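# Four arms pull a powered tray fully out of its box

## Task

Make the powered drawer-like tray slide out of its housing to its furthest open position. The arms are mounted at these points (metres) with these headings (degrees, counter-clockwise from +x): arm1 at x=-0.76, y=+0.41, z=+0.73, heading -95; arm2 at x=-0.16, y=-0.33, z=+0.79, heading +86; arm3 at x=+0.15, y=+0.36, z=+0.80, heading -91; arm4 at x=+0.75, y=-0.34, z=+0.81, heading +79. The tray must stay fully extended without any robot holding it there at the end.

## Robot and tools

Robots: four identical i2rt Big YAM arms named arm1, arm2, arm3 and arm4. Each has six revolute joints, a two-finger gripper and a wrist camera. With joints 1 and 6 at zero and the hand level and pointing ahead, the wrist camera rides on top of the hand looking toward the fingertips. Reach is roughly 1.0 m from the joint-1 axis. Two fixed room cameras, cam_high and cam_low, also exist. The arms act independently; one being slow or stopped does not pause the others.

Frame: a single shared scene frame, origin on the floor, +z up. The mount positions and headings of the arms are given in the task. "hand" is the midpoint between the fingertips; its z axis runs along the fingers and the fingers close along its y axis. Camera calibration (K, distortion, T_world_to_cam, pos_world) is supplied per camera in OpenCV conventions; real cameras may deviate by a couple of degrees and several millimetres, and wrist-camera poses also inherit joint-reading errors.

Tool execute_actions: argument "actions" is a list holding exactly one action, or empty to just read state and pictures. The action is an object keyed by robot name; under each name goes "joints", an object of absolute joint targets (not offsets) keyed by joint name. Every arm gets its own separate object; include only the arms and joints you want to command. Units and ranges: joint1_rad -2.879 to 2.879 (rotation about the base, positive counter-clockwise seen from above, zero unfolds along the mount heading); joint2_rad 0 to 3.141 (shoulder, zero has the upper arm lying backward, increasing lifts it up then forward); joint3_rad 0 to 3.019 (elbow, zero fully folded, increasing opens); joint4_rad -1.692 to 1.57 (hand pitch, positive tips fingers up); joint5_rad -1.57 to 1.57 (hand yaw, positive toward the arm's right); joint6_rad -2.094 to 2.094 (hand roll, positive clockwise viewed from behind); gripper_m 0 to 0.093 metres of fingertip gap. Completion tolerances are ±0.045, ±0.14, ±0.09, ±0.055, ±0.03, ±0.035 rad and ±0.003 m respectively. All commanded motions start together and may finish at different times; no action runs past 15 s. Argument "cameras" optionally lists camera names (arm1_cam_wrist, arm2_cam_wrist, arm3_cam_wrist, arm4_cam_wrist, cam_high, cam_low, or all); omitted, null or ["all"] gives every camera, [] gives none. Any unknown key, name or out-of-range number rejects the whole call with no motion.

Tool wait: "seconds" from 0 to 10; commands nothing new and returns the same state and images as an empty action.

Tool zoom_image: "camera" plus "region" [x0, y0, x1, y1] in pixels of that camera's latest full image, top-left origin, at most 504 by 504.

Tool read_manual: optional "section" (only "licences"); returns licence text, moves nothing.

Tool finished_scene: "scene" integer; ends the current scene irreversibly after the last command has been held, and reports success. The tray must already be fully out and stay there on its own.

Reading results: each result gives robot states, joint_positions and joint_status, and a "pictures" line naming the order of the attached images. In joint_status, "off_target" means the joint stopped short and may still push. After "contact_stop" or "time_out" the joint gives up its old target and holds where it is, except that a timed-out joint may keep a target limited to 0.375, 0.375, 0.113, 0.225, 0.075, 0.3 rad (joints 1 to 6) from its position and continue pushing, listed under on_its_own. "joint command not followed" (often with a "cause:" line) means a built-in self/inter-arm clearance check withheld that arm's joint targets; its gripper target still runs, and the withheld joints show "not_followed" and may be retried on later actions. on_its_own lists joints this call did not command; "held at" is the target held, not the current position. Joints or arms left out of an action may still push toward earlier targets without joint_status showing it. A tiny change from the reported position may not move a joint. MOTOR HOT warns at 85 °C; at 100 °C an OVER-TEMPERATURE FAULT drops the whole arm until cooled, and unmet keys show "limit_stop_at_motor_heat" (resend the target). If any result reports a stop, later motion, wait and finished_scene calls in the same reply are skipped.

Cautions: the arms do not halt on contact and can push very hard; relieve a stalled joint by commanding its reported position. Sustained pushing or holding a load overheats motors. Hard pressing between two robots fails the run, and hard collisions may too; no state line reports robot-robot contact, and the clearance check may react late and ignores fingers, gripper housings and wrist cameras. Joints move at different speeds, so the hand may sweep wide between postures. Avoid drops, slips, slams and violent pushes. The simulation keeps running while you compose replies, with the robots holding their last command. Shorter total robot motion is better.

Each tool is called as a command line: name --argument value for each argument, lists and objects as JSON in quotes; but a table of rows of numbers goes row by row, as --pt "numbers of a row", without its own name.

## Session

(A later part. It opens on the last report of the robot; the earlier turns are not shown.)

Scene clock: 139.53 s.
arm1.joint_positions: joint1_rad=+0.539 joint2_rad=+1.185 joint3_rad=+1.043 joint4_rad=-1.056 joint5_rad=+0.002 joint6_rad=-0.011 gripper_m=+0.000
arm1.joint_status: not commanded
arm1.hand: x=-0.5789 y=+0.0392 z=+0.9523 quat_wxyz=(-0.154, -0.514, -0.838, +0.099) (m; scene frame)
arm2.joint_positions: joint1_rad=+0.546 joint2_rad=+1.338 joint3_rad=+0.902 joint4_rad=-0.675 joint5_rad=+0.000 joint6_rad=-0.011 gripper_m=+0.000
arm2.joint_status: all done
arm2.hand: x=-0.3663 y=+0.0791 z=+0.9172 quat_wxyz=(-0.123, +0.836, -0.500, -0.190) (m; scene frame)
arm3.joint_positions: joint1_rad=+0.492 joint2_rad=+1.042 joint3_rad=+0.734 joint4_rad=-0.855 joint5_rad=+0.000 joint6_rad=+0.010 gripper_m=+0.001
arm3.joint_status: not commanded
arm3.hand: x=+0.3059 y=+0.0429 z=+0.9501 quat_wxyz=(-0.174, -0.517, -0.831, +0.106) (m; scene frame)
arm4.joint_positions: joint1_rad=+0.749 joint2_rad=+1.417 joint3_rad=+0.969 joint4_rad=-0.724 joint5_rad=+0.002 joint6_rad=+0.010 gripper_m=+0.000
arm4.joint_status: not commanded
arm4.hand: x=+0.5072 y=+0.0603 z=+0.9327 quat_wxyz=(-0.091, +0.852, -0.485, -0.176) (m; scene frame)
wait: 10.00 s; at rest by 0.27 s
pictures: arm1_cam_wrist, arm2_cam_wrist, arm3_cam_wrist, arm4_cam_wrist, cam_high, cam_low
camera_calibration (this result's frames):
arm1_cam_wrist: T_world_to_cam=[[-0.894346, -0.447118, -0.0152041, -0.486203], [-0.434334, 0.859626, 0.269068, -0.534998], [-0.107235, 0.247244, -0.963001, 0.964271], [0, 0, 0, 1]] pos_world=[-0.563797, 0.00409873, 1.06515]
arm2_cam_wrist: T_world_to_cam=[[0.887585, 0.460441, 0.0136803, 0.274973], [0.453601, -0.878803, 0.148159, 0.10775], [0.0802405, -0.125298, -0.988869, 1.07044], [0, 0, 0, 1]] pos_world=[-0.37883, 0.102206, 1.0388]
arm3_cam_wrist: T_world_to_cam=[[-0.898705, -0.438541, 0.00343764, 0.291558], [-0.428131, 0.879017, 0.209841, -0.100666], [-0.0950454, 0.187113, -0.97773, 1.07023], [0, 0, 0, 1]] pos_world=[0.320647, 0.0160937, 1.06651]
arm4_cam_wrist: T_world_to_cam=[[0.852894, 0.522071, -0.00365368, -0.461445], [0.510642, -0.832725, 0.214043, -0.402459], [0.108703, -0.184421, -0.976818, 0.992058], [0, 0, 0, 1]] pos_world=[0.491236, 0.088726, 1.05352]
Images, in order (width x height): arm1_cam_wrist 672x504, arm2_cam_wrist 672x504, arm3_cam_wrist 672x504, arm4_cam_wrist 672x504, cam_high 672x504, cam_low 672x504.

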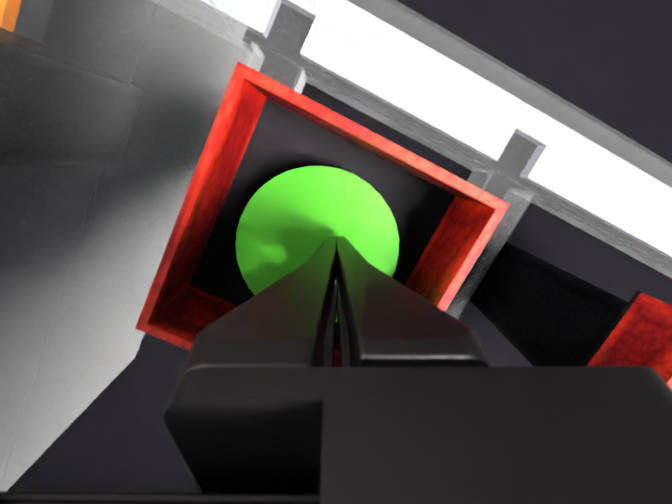

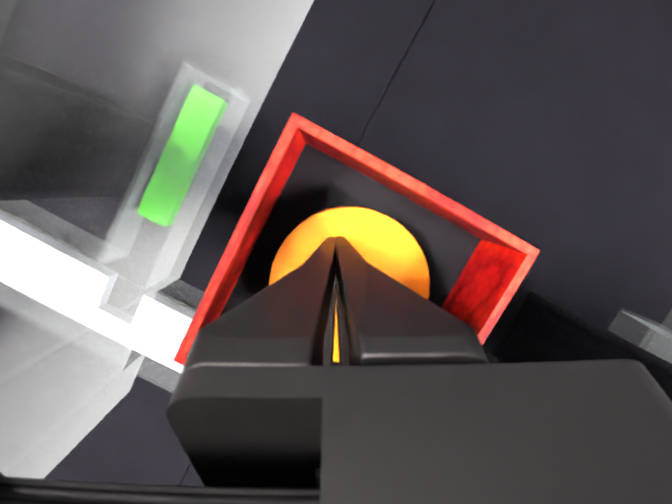

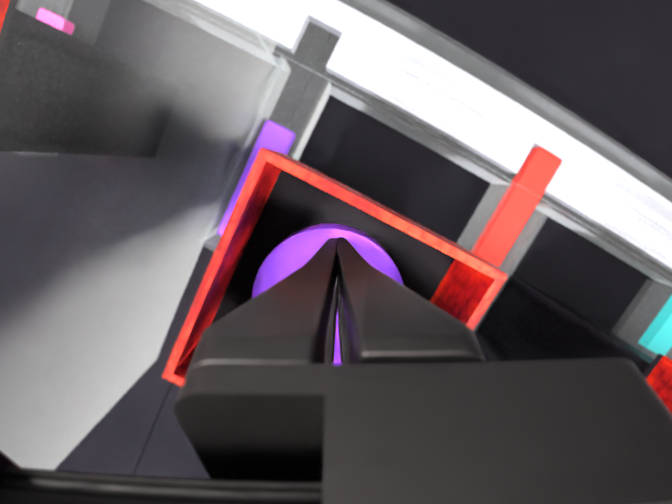

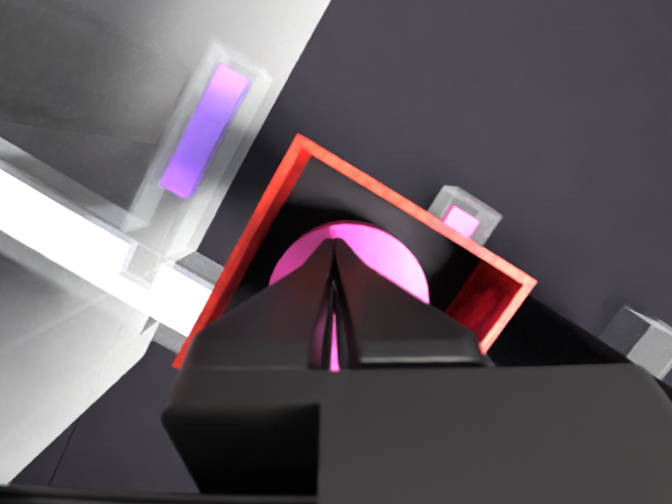

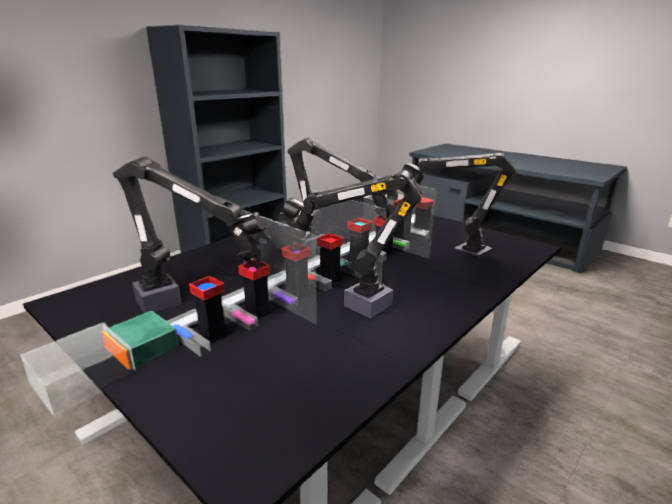

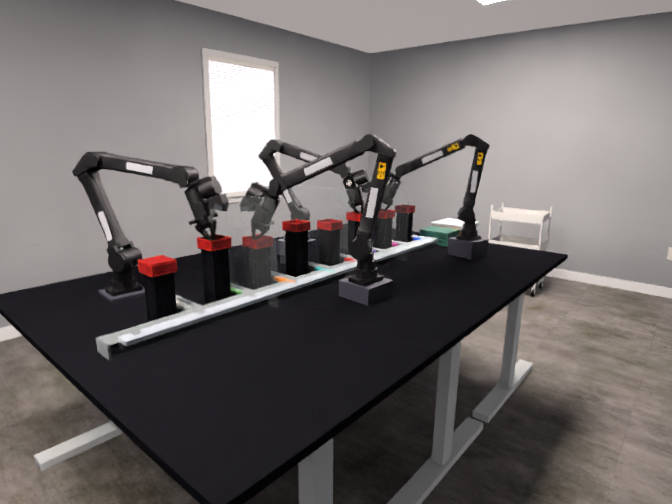

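execute_actions --actions '[{"arm4":{"joints":{"joint2_rad":1.15,"joint3_rad":1.0,"joint4_rad":-0.78}}}]' --cameras '[]'

execute_actions --actions '[{"arm4":{"joints":{"joint1_rad":0.255,"joint2_rad":1.0,"joint3_rad":0.84,"joint4_rad":-0.78}}}]' --cameras '[]'

execute_actions --actions '[{"arm4":{"joints":{"joint2_rad":1.27,"joint3_rad":0.76,"joint4_rad":-0.72}}}]' --cameras '["arm4_cam_wrist"]'

wait --seconds 10

wait --seconds 10

wait --seconds 10

wait --seconds 10

execute_actions --actions '[{"arm2":{"joints":{"joint2_rad":0.95,"joint3_rad":0.86,"joint4_rad":-0.78}}}]' --cameras '[]'

execute_actions --actions '[{"arm2":{"joints":{"joint1_rad":0.02,"joint2_rad":0.89,"joint3_rad":0.8}}}]' --cameras '["arm2_cam_wrist"]'

execute_actions --actions '[{"arm2":{"joints":{"joint2_rad":1.14,"joint3_rad":0.77,"joint4_rad":-0.7}}}]' --cameras '["arm2_cam_wrist"]'

wait --seconds 8

Scene clock: 141.33 s.
arm1.joint_positions: joint1_rad=+0.539 joint2_rad=+1.185 joint3_rad=+1.043 joint4_rad=-1.056 joint5_rad=+0.002 joint6_rad=-0.011 gripper_m=+0.000
arm1.joint_status: not commanded
arm1.hand: x=-0.5789 y=+0.0392 z=+0.9523 quat_wxyz=(-0.154, -0.514, -0.838, +0.099) (m; scene frame)
arm2.joint_positions: joint1_rad=+0.546 joint2_rad=+1.338 joint3_rad=+0.902 joint4_rad=-0.675 joint5_rad=+0.000 joint6_rad=-0.011 gripper_m=+0.000
arm2.joint_status: not commanded
arm2.hand: x=-0.3663 y=+0.0791 z=+0.9172 quat_wxyz=(-0.123, +0.836, -0.500, -0.190) (m; scene frame)
arm3.joint_positions: joint1_rad=+0.492 joint2_rad=+1.042 joint3_rad=+0.734 joint4_rad=-0.855 joint5_rad=+0.000 joint6_rad=+0.010 gripper_m=+0.001
arm3.joint_status: not commanded
arm3.hand: x=+0.3059 y=+0.0429 z=+0.9501 quat_wxyz=(-0.174, -0.517, -0.831, +0.106) (m; scene frame)
arm4.joint_positions: joint1_rad=+0.749 joint2_rad=+1.135 joint3_rad=+0.974 joint4_rad=-0.770 joint5_rad=+0.002 joint6_rad=+0.010 gripper_m=+0.000
arm4.joint_status: all done
arm4.hand: x=+0.5208 y=+0.0414 z=+1.0536 quat_wxyz=(-0.147, +0.825, -0.470, -0.278) (m; scene frame)
pictures: none
No camera images: the call's "cameras" was empty. Leave "cameras" out to get every camera's image.

Scene clock: 142.47 s.
arm1.joint_positions: joint1_rad=+0.539 joint2_rad=+1.185 joint3_rad=+1.043 joint4_rad=-1.056 joint5_rad=+0.002 joint6_rad=-0.011 gripper_m=+0.000
arm1.joint_status: not commanded
arm1.hand: x=-0.5789 y=+0.0392 z=+0.9523 quat_wxyz=(-0.154, -0.514, -0.838, +0.099) (m; scene frame)
arm2.joint_positions: joint1_rad=+0.546 joint2_rad=+1.338 joint3_rad=+0.902 joint4_rad=-0.675 joint5_rad=+0.000 joint6_rad=-0.011 gripper_m=+0.000
arm2.joint_status: not commanded
arm2.hand: x=-0.3663 y=+0.0791 z=+0.9172 quat_wxyz=(-0.123, +0.836, -0.500, -0.190) (m; scene frame)
arm3.joint_positions: joint1_rad=+0.492 joint2_rad=+1.042 joint3_rad=+0.734 joint4_rad=-0.855 joint5_rad=+0.000 joint6_rad=+0.010 gripper_m=+0.001
arm3.joint_status: not commanded
arm3.hand: x=+0.3059 y=+0.0429 z=+0.9501 quat_wxyz=(-0.174, -0.517, -0.831, +0.106) (m; scene frame)
arm4.joint_positions: joint1_rad=+0.255 joint2_rad=+1.006 joint3_rad=+0.836 joint4_rad=-0.773 joint5_rad=+0.002 joint6_rad=+0.010 gripper_m=+0.000
arm4.joint_status: all done
arm4.hand: x=+0.7323 y=+0.0559 z=+1.0303 quat_wxyz=(-0.205, +0.687, -0.660, -0.226) (m; scene frame)
pictures: none
No camera images: the call's "cameras" was empty. Leave "cameras" out to get every camera's image.

Scene clock: 143.43 s.
arm1.joint_positions: joint1_rad=+0.539 joint2_rad=+1.185 joint3_rad=+1.043 joint4_rad=-1.056 joint5_rad=+0.002 joint6_rad=-0.011 gripper_m=+0.000
arm1.joint_status: not commanded
arm1.hand: x=-0.5789 y=+0.0392 z=+0.9523 quat_wxyz=(-0.154, -0.514, -0.838, +0.099) (m; scene frame)
arm2.joint_positions: joint1_rad=+0.546 joint2_rad=+1.338 joint3_rad=+0.902 joint4_rad=-0.675 joint5_rad=+0.000 joint6_rad=-0.011 gripper_m=+0.000
arm2.joint_status: not commanded
arm2.hand: x=-0.3663 y=+0.0791 z=+0.9172 quat_wxyz=(-0.123, +0.836, -0.500, -0.190) (m; scene frame)
arm3.joint_positions: joint1_rad=+0.492 joint2_rad=+1.042 joint3_rad=+0.734 joint4_rad=-0.855 joint5_rad=+0.000 joint6_rad=+0.010 gripper_m=+0.001
arm3.joint_status: not commanded
arm3.hand: x=+0.3059 y=+0.0429 z=+0.9501 quat_wxyz=(-0.174, -0.517, -0.831, +0.106) (m; scene frame)
arm4.joint_positions: joint1_rad=+0.255 joint2_rad=+1.215 joint3_rad=+0.785 joint4_rad=-0.719 joint5_rad=+0.002 joint6_rad=+0.010 gripper_m=+0.000
arm4.joint_status: all done
arm4.hand: x=+0.7309 y=+0.0594 z=+0.9328 quat_wxyz=(-0.137, +0.706, -0.677, -0.154) (m; scene frame)
pictures: arm4_cam_wrist
camera_calibration (this result's frames):
arm4_cam_wrist: T_world_to_cam=[[0.998495, 0.0547944, -0.00230013, -0.731738], [0.0541687, -0.978802, 0.197514, -0.159676], [0.00857129, -0.197341, -0.980297, 1.04489], [0, 0, 0, 1]] pos_world=[0.73033, 0.0900035, 1.05415]
Images, in order (width x height): arm4_cam_wrist 672x504.

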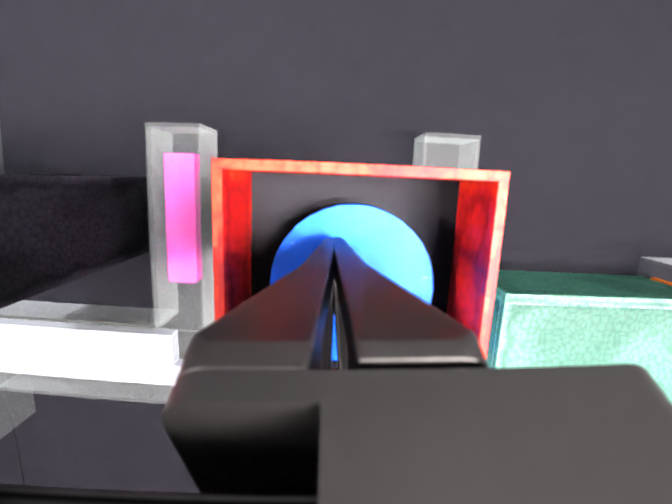

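Scene clock: 153.43 s.
arm1.joint_positions: joint1_rad=+0.539 joint2_rad=+1.185 joint3_rad=+1.043 joint4_rad=-1.056 joint5_rad=+0.002 joint6_rad=-0.011 gripper_m=+0.000
arm1.joint_status: not commanded
arm1.hand: x=-0.5789 y=+0.0392 z=+0.9523 quat_wxyz=(-0.154, -0.514, -0.838, +0.099) (m; scene frame)
arm2.joint_positions: joint1_rad=+0.546 joint2_rad=+1.338 joint3_rad=+0.902 joint4_rad=-0.675 joint5_rad=+0.000 joint6_rad=-0.011 gripper_m=+0.000
arm2.joint_status: not commanded
arm2.hand: x=-0.3663 y=+0.0791 z=+0.9172 quat_wxyz=(-0.123, +0.836, -0.500, -0.190) (m; scene frame)
arm3.joint_positions: joint1_rad=+0.492 joint2_rad=+1.042 joint3_rad=+0.734 joint4_rad=-0.855 joint5_rad=+0.000 joint6_rad=+0.010 gripper_m=+0.001
arm3.joint_status: not commanded
arm3.hand: x=+0.3059 y=+0.0429 z=+0.9501 quat_wxyz=(-0.174, -0.517, -0.831, +0.106) (m; scene frame)
arm4.joint_positions: joint1_rad=+0.255 joint2_rad=+1.215 joint3_rad=+0.785 joint4_rad=-0.719 joint5_rad=+0.002 joint6_rad=+0.010 gripper_m=+0.000
arm4.joint_status: all done
arm4.hand: x=+0.7309 y=+0.0594 z=+0.9328 quat_wxyz=(-0.137, +0.706, -0.677, -0.154) (m; scene frame)
wait: 10.00 s; at rest by 0.27 s
pictures: arm1_cam_wrist, arm2_cam_wrist, arm3_cam_wrist, arm4_cam_wrist, cam_high, cam_low
camera_calibration (this result's frames):
arm1_cam_wrist: T_world_to_cam=[[-0.894346, -0.447118, -0.0152041, -0.486203], [-0.434334, 0.859626, 0.269068, -0.534998], [-0.107235, 0.247244, -0.963001, 0.964271], [0, 0, 0, 1]] pos_world=[-0.563797, 0.00409873, 1.06515]
arm2_cam_wrist: T_world_to_cam=[[0.887585, 0.460441, 0.0136803, 0.274973], [0.453601, -0.878803, 0.148159, 0.10775], [0.0802405, -0.125298, -0.988869, 1.07044], [0, 0, 0, 1]] pos_world=[-0.37883, 0.102206, 1.0388]
arm3_cam_wrist: T_world_to_cam=[[-0.898705, -0.438541, 0.00343764, 0.291558], [-0.428131, 0.879017, 0.209841, -0.100666], [-0.0950454, 0.187113, -0.97773, 1.07023], [0, 0, 0, 1]] pos_world=[0.320647, 0.0160937, 1.06651]
arm4_cam_wrist: T_world_to_cam=[[0.998495, 0.0547944, -0.00230013, -0.731738], [0.0541687, -0.978802, 0.197514, -0.159676], [0.00857129, -0.197341, -0.980297, 1.04489], [0, 0, 0, 1]] pos_world=[0.73033, 0.0900035, 1.05415]
Images, in order (width x height): arm1_cam_wrist 672x504, arm2_cam_wrist 672x504, arm3_cam_wrist 672x504, arm4_cam_wrist 672x504, cam_high 672x504, cam_low 672x504.

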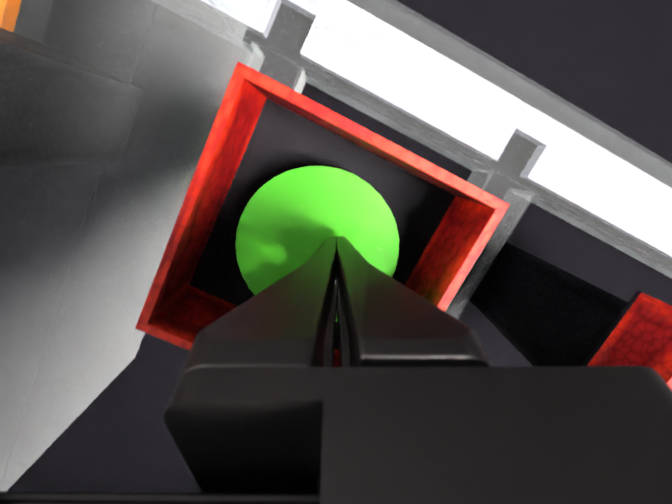

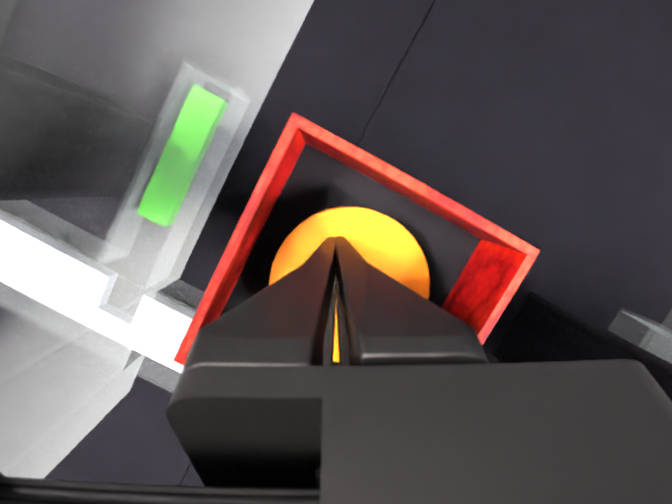

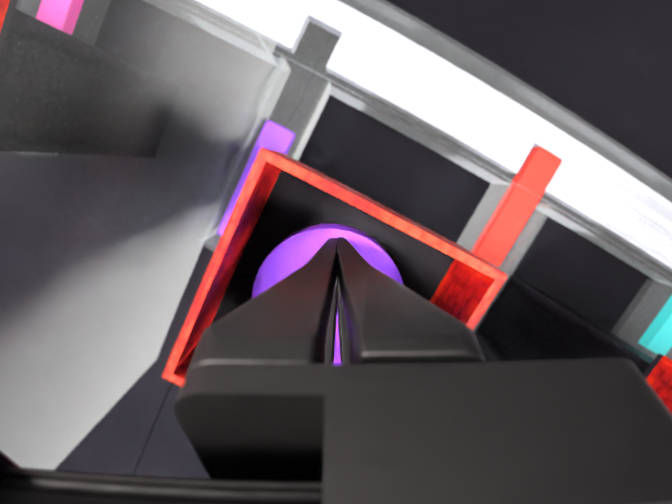

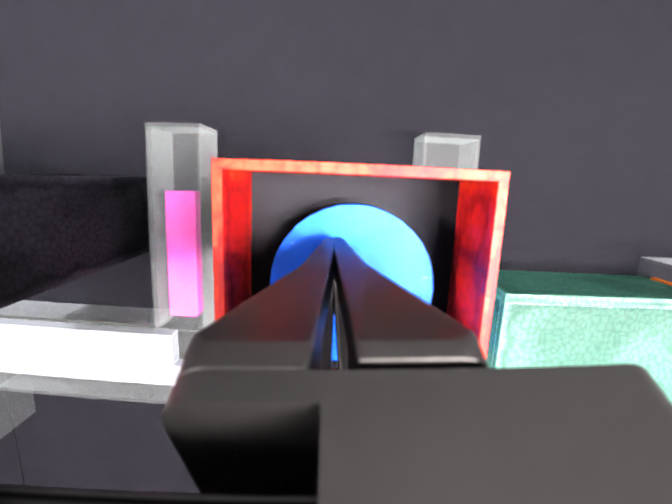

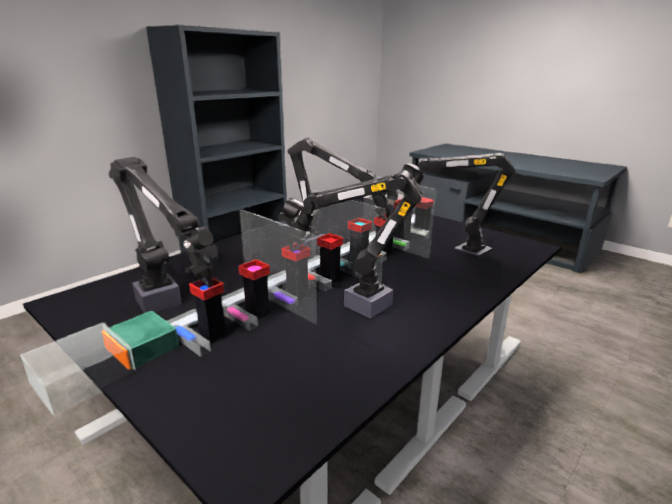

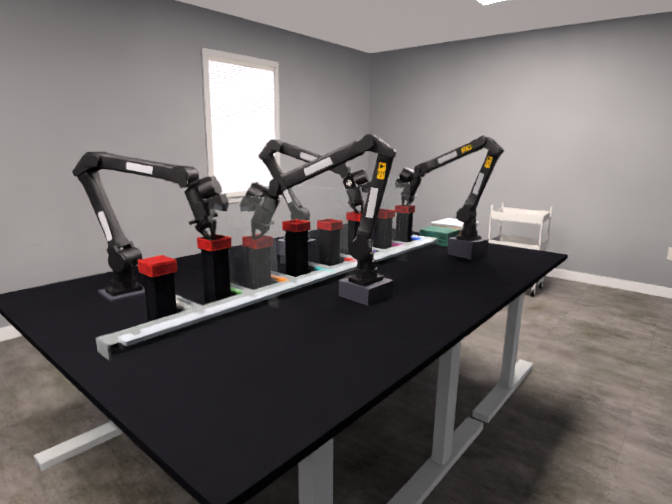

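Scene clock: 163.43 s.
arm1.joint_positions: joint1_rad=+0.539 joint2_rad=+1.185 joint3_rad=+1.043 joint4_rad=-1.056 joint5_rad=+0.002 joint6_rad=-0.011 gripper_m=+0.000
arm1.joint_status: not commanded
arm1.hand: x=-0.5789 y=+0.0392 z=+0.9523 quat_wxyz=(-0.154, -0.514, -0.838, +0.099) (m; scene frame)
arm2.joint_positions: joint1_rad=+0.546 joint2_rad=+1.338 joint3_rad=+0.902 joint4_rad=-0.675 joint5_rad=+0.000 joint6_rad=-0.011 gripper_m=+0.000
arm2.joint_status: not commanded
arm2.hand: x=-0.3663 y=+0.0791 z=+0.9172 quat_wxyz=(-0.123, +0.836, -0.500, -0.190) (m; scene frame)
arm3.joint_positions: joint1_rad=+0.492 joint2_rad=+1.042 joint3_rad=+0.734 joint4_rad=-0.855 joint5_rad=+0.000 joint6_rad=+0.010 gripper_m=+0.001
arm3.joint_status: not commanded
arm3.hand: x=+0.3059 y=+0.0429 z=+0.9501 quat_wxyz=(-0.174, -0.517, -0.831, +0.106) (m; scene frame)
arm4.joint_positions: joint1_rad=+0.255 joint2_rad=+1.215 joint3_rad=+0.785 joint4_rad=-0.719 joint5_rad=+0.002 joint6_rad=+0.010 gripper_m=+0.000
arm4.joint_status: all done
arm4.hand: x=+0.7309 y=+0.0594 z=+0.9328 quat_wxyz=(-0.137, +0.706, -0.677, -0.154) (m; scene frame)
wait: 10.00 s; at rest by 0.27 s
pictures: arm1_cam_wrist, arm2_cam_wrist, arm3_cam_wrist, arm4_cam_wrist, cam_high, cam_low
camera_calibration (this result's frames):
arm1_cam_wrist: T_world_to_cam=[[-0.894346, -0.447118, -0.0152041, -0.486203], [-0.434334, 0.859626, 0.269068, -0.534998], [-0.107235, 0.247244, -0.963001, 0.964271], [0, 0, 0, 1]] pos_world=[-0.563797, 0.00409873, 1.06515]
arm2_cam_wrist: T_world_to_cam=[[0.887585, 0.460441, 0.0136803, 0.274973], [0.453601, -0.878803, 0.148159, 0.10775], [0.0802405, -0.125298, -0.988869, 1.07044], [0, 0, 0, 1]] pos_world=[-0.37883, 0.102206, 1.0388]
arm3_cam_wrist: T_world_to_cam=[[-0.898705, -0.438541, 0.00343764, 0.291558], [-0.428131, 0.879017, 0.209841, -0.100666], [-0.0950454, 0.187113, -0.97773, 1.07023], [0, 0, 0, 1]] pos_world=[0.320647, 0.0160937, 1.06651]
arm4_cam_wrist: T_world_to_cam=[[0.998495, 0.0547944, -0.00230013, -0.731738], [0.0541687, -0.978802, 0.197514, -0.159676], [0.00857129, -0.197341, -0.980297, 1.04489], [0, 0, 0, 1]] pos_world=[0.73033, 0.0900035, 1.05415]
Images, in order (width x height): arm1_cam_wrist 672x504, arm2_cam_wrist 672x504, arm3_cam_wrist 672x504, arm4_cam_wrist 672x504, cam_high 672x504, cam_low 672x504.

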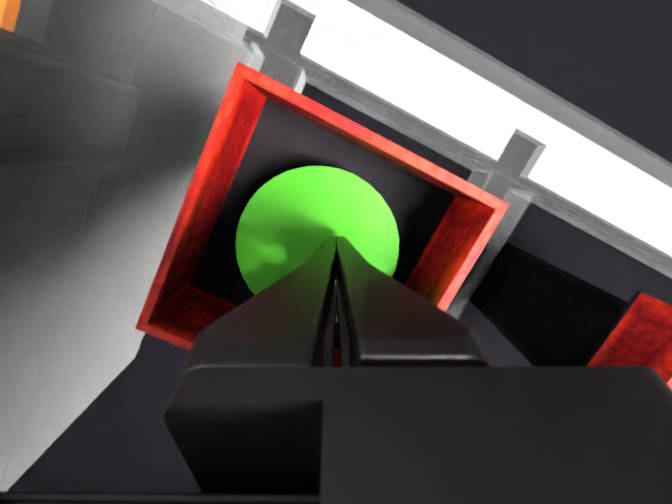

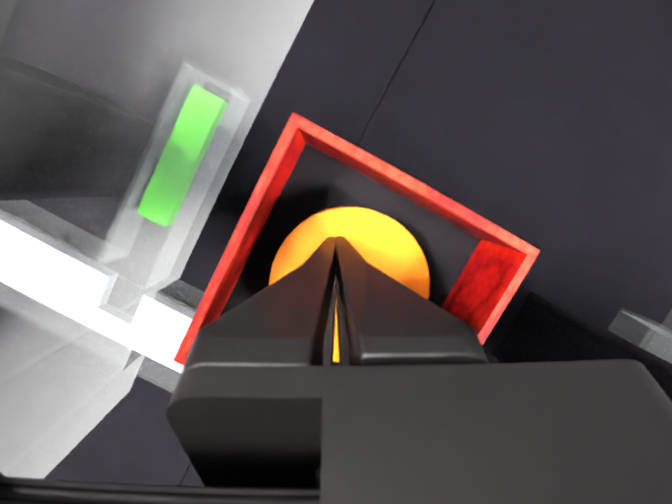

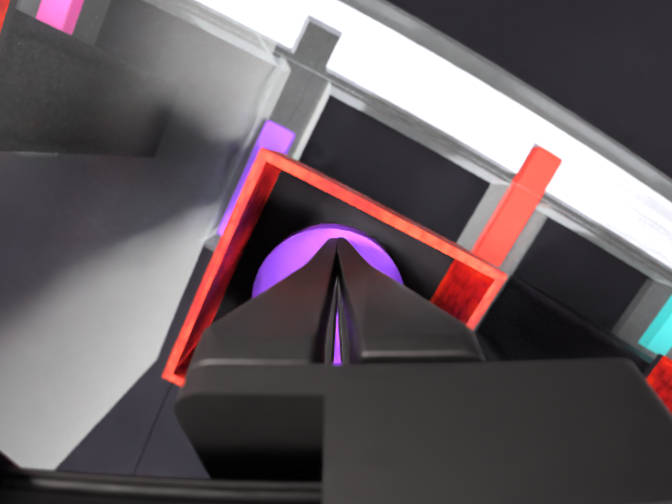

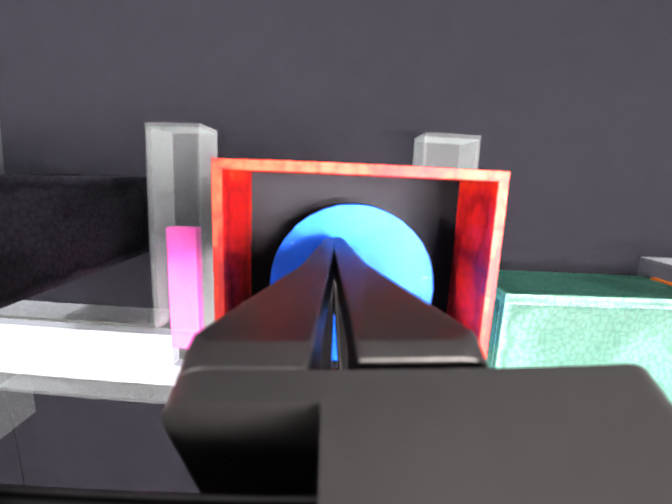

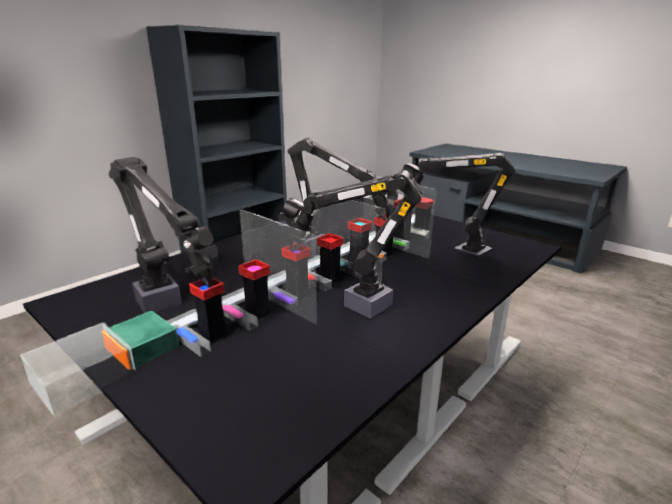

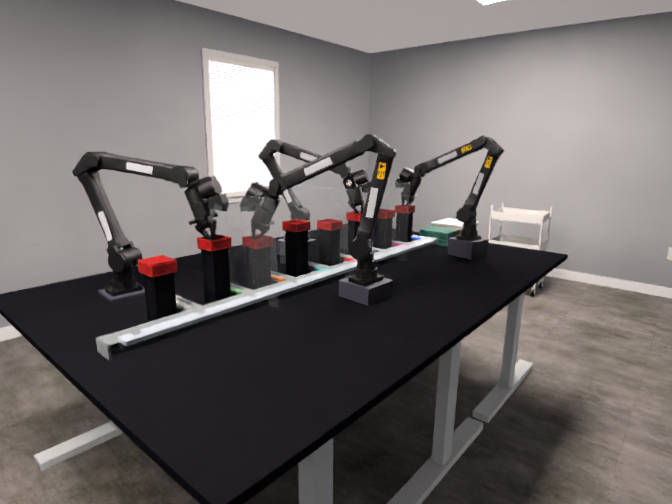

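Scene clock: 173.43 s.
arm1.joint_positions: joint1_rad=+0.539 joint2_rad=+1.185 joint3_rad=+1.043 joint4_rad=-1.056 joint5_rad=+0.002 joint6_rad=-0.011 gripper_m=+0.000
arm1.joint_status: not commanded
arm1.hand: x=-0.5789 y=+0.0392 z=+0.9523 quat_wxyz=(-0.154, -0.514, -0.838, +0.099) (m; scene frame)
arm2.joint_positions: joint1_rad=+0.546 joint2_rad=+1.338 joint3_rad=+0.902 joint4_rad=-0.675 joint5_rad=+0.000 joint6_rad=-0.011 gripper_m=+0.000
arm2.joint_status: not commanded
arm2.hand: x=-0.3663 y=+0.0791 z=+0.9172 quat_wxyz=(-0.123, +0.836, -0.500, -0.190) (m; scene frame)
arm3.joint_positions: joint1_rad=+0.492 joint2_rad=+1.042 joint3_rad=+0.734 joint4_rad=-0.855 joint5_rad=+0.000 joint6_rad=+0.010 gripper_m=+0.001
arm3.joint_status: not commanded
arm3.hand: x=+0.3059 y=+0.0429 z=+0.9501 quat_wxyz=(-0.174, -0.517, -0.831, +0.106) (m; scene frame)
arm4.joint_positions: joint1_rad=+0.255 joint2_rad=+1.215 joint3_rad=+0.785 joint4_rad=-0.719 joint5_rad=+0.002 joint6_rad=+0.010 gripper_m=+0.000
arm4.joint_status: all done
arm4.hand: x=+0.7309 y=+0.0594 z=+0.9328 quat_wxyz=(-0.137, +0.706, -0.677, -0.154) (m; scene frame)
wait: 10.00 s; at rest by 0.27 s
pictures: arm1_cam_wrist, arm2_cam_wrist, arm3_cam_wrist, arm4_cam_wrist, cam_high, cam_low
camera_calibration (this result's frames):
arm1_cam_wrist: T_world_to_cam=[[-0.894346, -0.447118, -0.0152041, -0.486203], [-0.434334, 0.859626, 0.269068, -0.534998], [-0.107235, 0.247244, -0.963001, 0.964271], [0, 0, 0, 1]] pos_world=[-0.563797, 0.00409873, 1.06515]
arm2_cam_wrist: T_world_to_cam=[[0.887585, 0.460441, 0.0136803, 0.274973], [0.453601, -0.878803, 0.148159, 0.10775], [0.0802405, -0.125298, -0.988869, 1.07044], [0, 0, 0, 1]] pos_world=[-0.37883, 0.102206, 1.0388]
arm3_cam_wrist: T_world_to_cam=[[-0.898705, -0.438541, 0.00343764, 0.291558], [-0.428131, 0.879017, 0.209841, -0.100666], [-0.0950454, 0.187113, -0.97773, 1.07023], [0, 0, 0, 1]] pos_world=[0.320647, 0.0160937, 1.06651]
arm4_cam_wrist: T_world_to_cam=[[0.998495, 0.0547944, -0.00230013, -0.731738], [0.0541687, -0.978802, 0.197514, -0.159676], [0.00857129, -0.197341, -0.980297, 1.04489], [0, 0, 0, 1]] pos_world=[0.73033, 0.0900035, 1.05415]
Images, in order (width x height): arm1_cam_wrist 672x504, arm2_cam_wrist 672x504, arm3_cam_wrist 672x504, arm4_cam_wrist 672x504, cam_high 672x504, cam_low 672x504.

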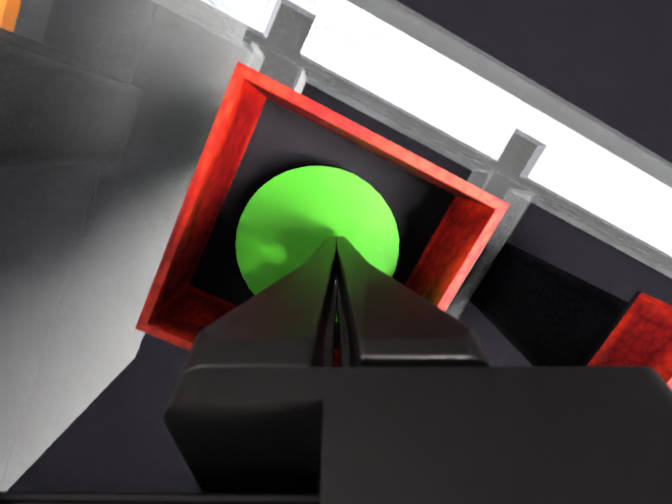

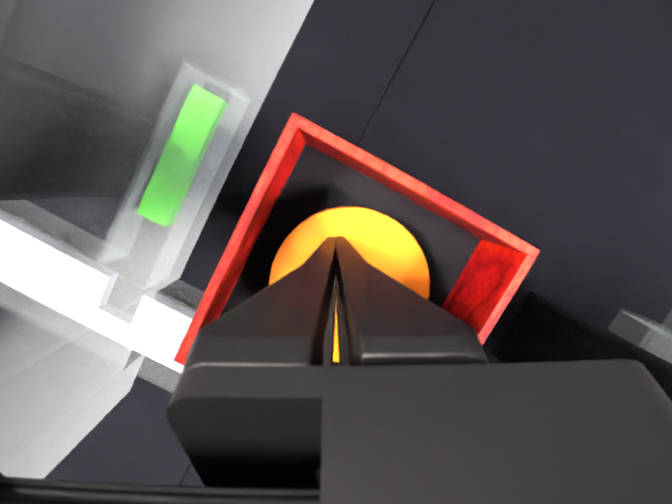

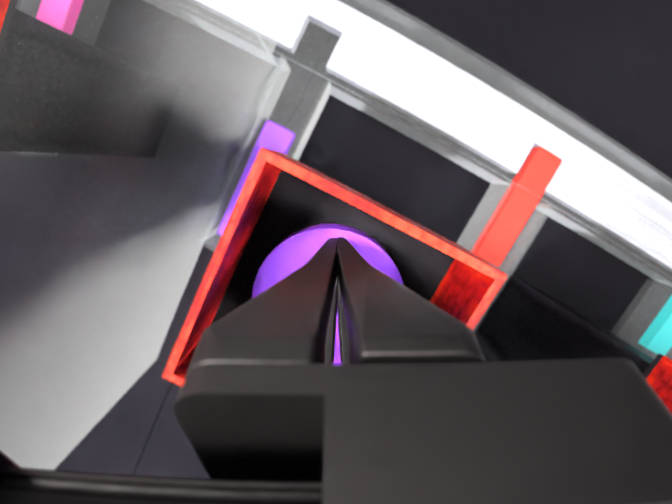

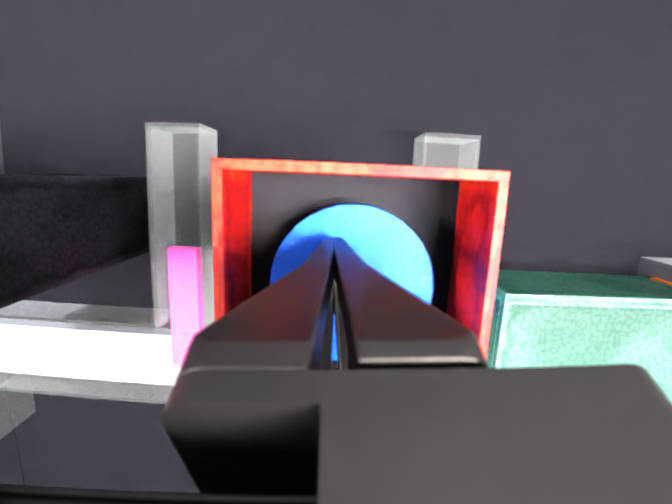

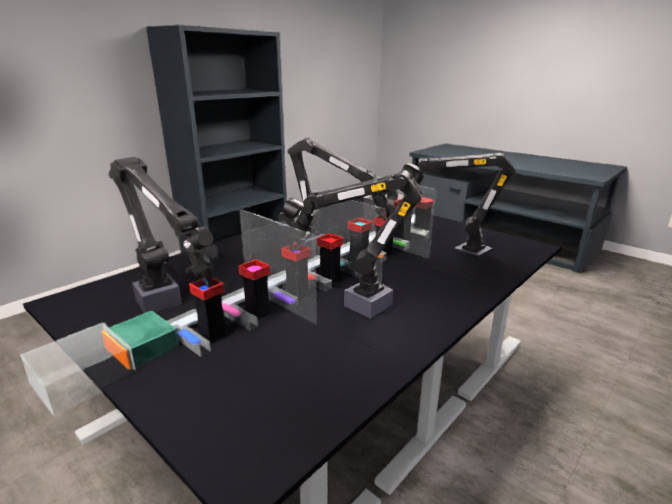

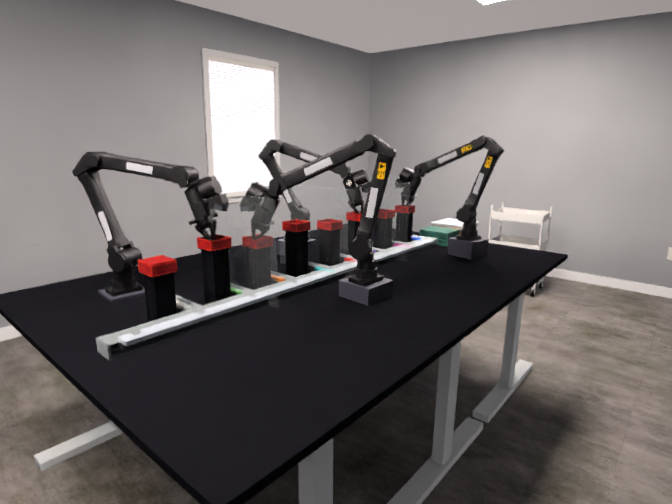

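Scene clock: 183.43 s.
arm1.joint_positions: joint1_rad=+0.539 joint2_rad=+1.185 joint3_rad=+1.043 joint4_rad=-1.056 joint5_rad=+0.002 joint6_rad=-0.011 gripper_m=+0.000
arm1.joint_status: not commanded
arm1.hand: x=-0.5789 y=+0.0392 z=+0.9523 quat_wxyz=(-0.154, -0.514, -0.838, +0.099) (m; scene frame)
arm2.joint_positions: joint1_rad=+0.546 joint2_rad=+1.338 joint3_rad=+0.902 joint4_rad=-0.675 joint5_rad=+0.000 joint6_rad=-0.011 gripper_m=+0.000
arm2.joint_status: not commanded
arm2.hand: x=-0.3663 y=+0.0791 z=+0.9172 quat_wxyz=(-0.123, +0.836, -0.500, -0.190) (m; scene frame)
arm3.joint_positions: joint1_rad=+0.492 joint2_rad=+1.042 joint3_rad=+0.734 joint4_rad=-0.855 joint5_rad=+0.000 joint6_rad=+0.010 gripper_m=+0.001
arm3.joint_status: not commanded
arm3.hand: x=+0.3059 y=+0.0429 z=+0.9501 quat_wxyz=(-0.174, -0.517, -0.831, +0.106) (m; scene frame)
arm4.joint_positions: joint1_rad=+0.255 joint2_rad=+1.215 joint3_rad=+0.785 joint4_rad=-0.719 joint5_rad=+0.002 joint6_rad=+0.010 gripper_m=+0.000
arm4.joint_status: all done
arm4.hand: x=+0.7309 y=+0.0594 z=+0.9328 quat_wxyz=(-0.137, +0.706, -0.677, -0.154) (m; scene frame)
wait: 10.00 s; at rest by 0.27 s
pictures: arm1_cam_wrist, arm2_cam_wrist, arm3_cam_wrist, arm4_cam_wrist, cam_high, cam_low
camera_calibration (this result's frames):
arm1_cam_wrist: T_world_to_cam=[[-0.894346, -0.447118, -0.0152041, -0.486203], [-0.434334, 0.859626, 0.269068, -0.534998], [-0.107235, 0.247244, -0.963001, 0.964271], [0, 0, 0, 1]] pos_world=[-0.563797, 0.00409873, 1.06515]
arm2_cam_wrist: T_world_to_cam=[[0.887585, 0.460441, 0.0136803, 0.274973], [0.453601, -0.878803, 0.148159, 0.10775], [0.0802405, -0.125298, -0.988869, 1.07044], [0, 0, 0, 1]] pos_world=[-0.37883, 0.102206, 1.0388]
arm3_cam_wrist: T_world_to_cam=[[-0.898705, -0.438541, 0.00343764, 0.291558], [-0.428131, 0.879017, 0.209841, -0.100666], [-0.0950454, 0.187113, -0.97773, 1.07023], [0, 0, 0, 1]] pos_world=[0.320647, 0.0160937, 1.06651]
arm4_cam_wrist: T_world_to_cam=[[0.998495, 0.0547944, -0.00230013, -0.731738], [0.0541687, -0.978802, 0.197514, -0.159676], [0.00857129, -0.197341, -0.980297, 1.04489], [0, 0, 0, 1]] pos_world=[0.73033, 0.0900035, 1.05415]
Images, in order (width x height): arm1_cam_wrist 672x504, arm2_cam_wrist 672x504, arm3_cam_wrist 672x504, arm4_cam_wrist 672x504, cam_high 672x504, cam_low 672x504.

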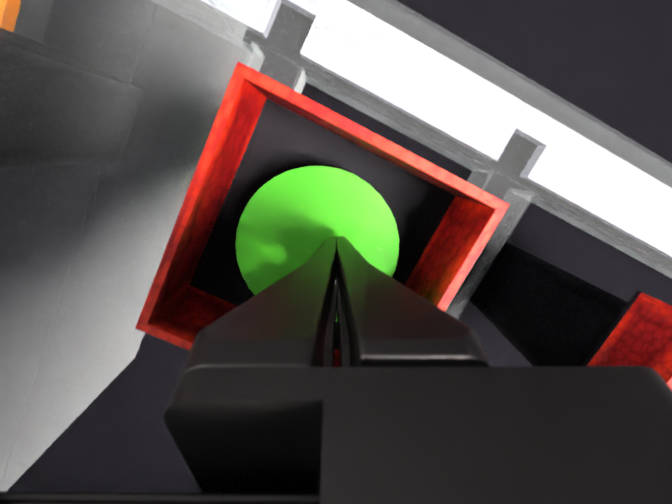

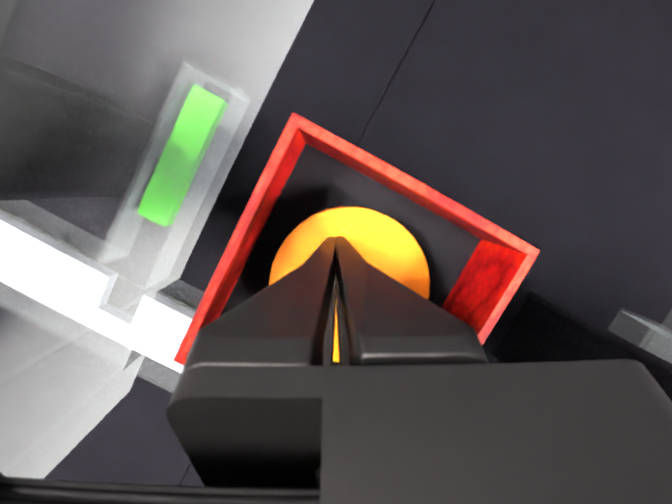

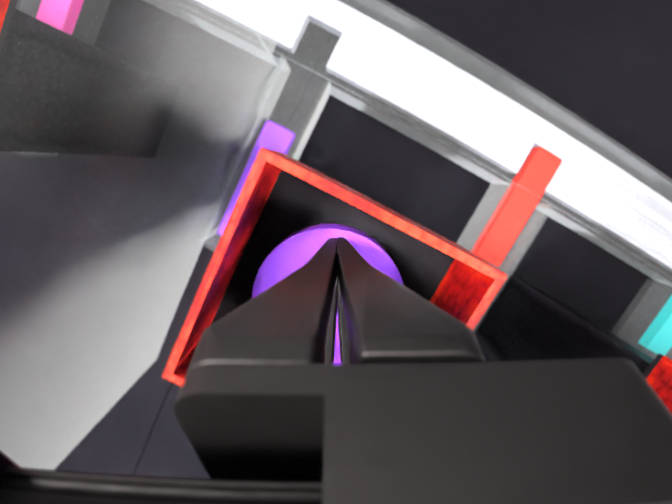

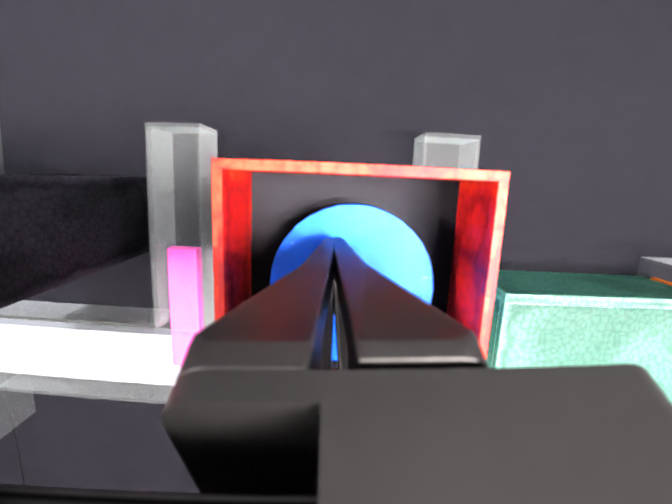

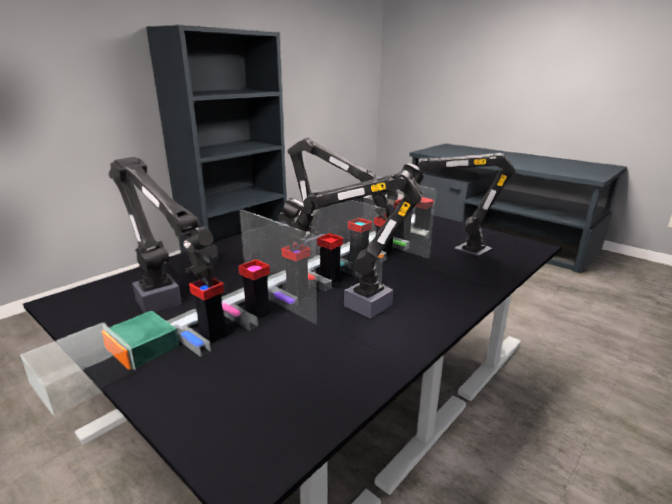

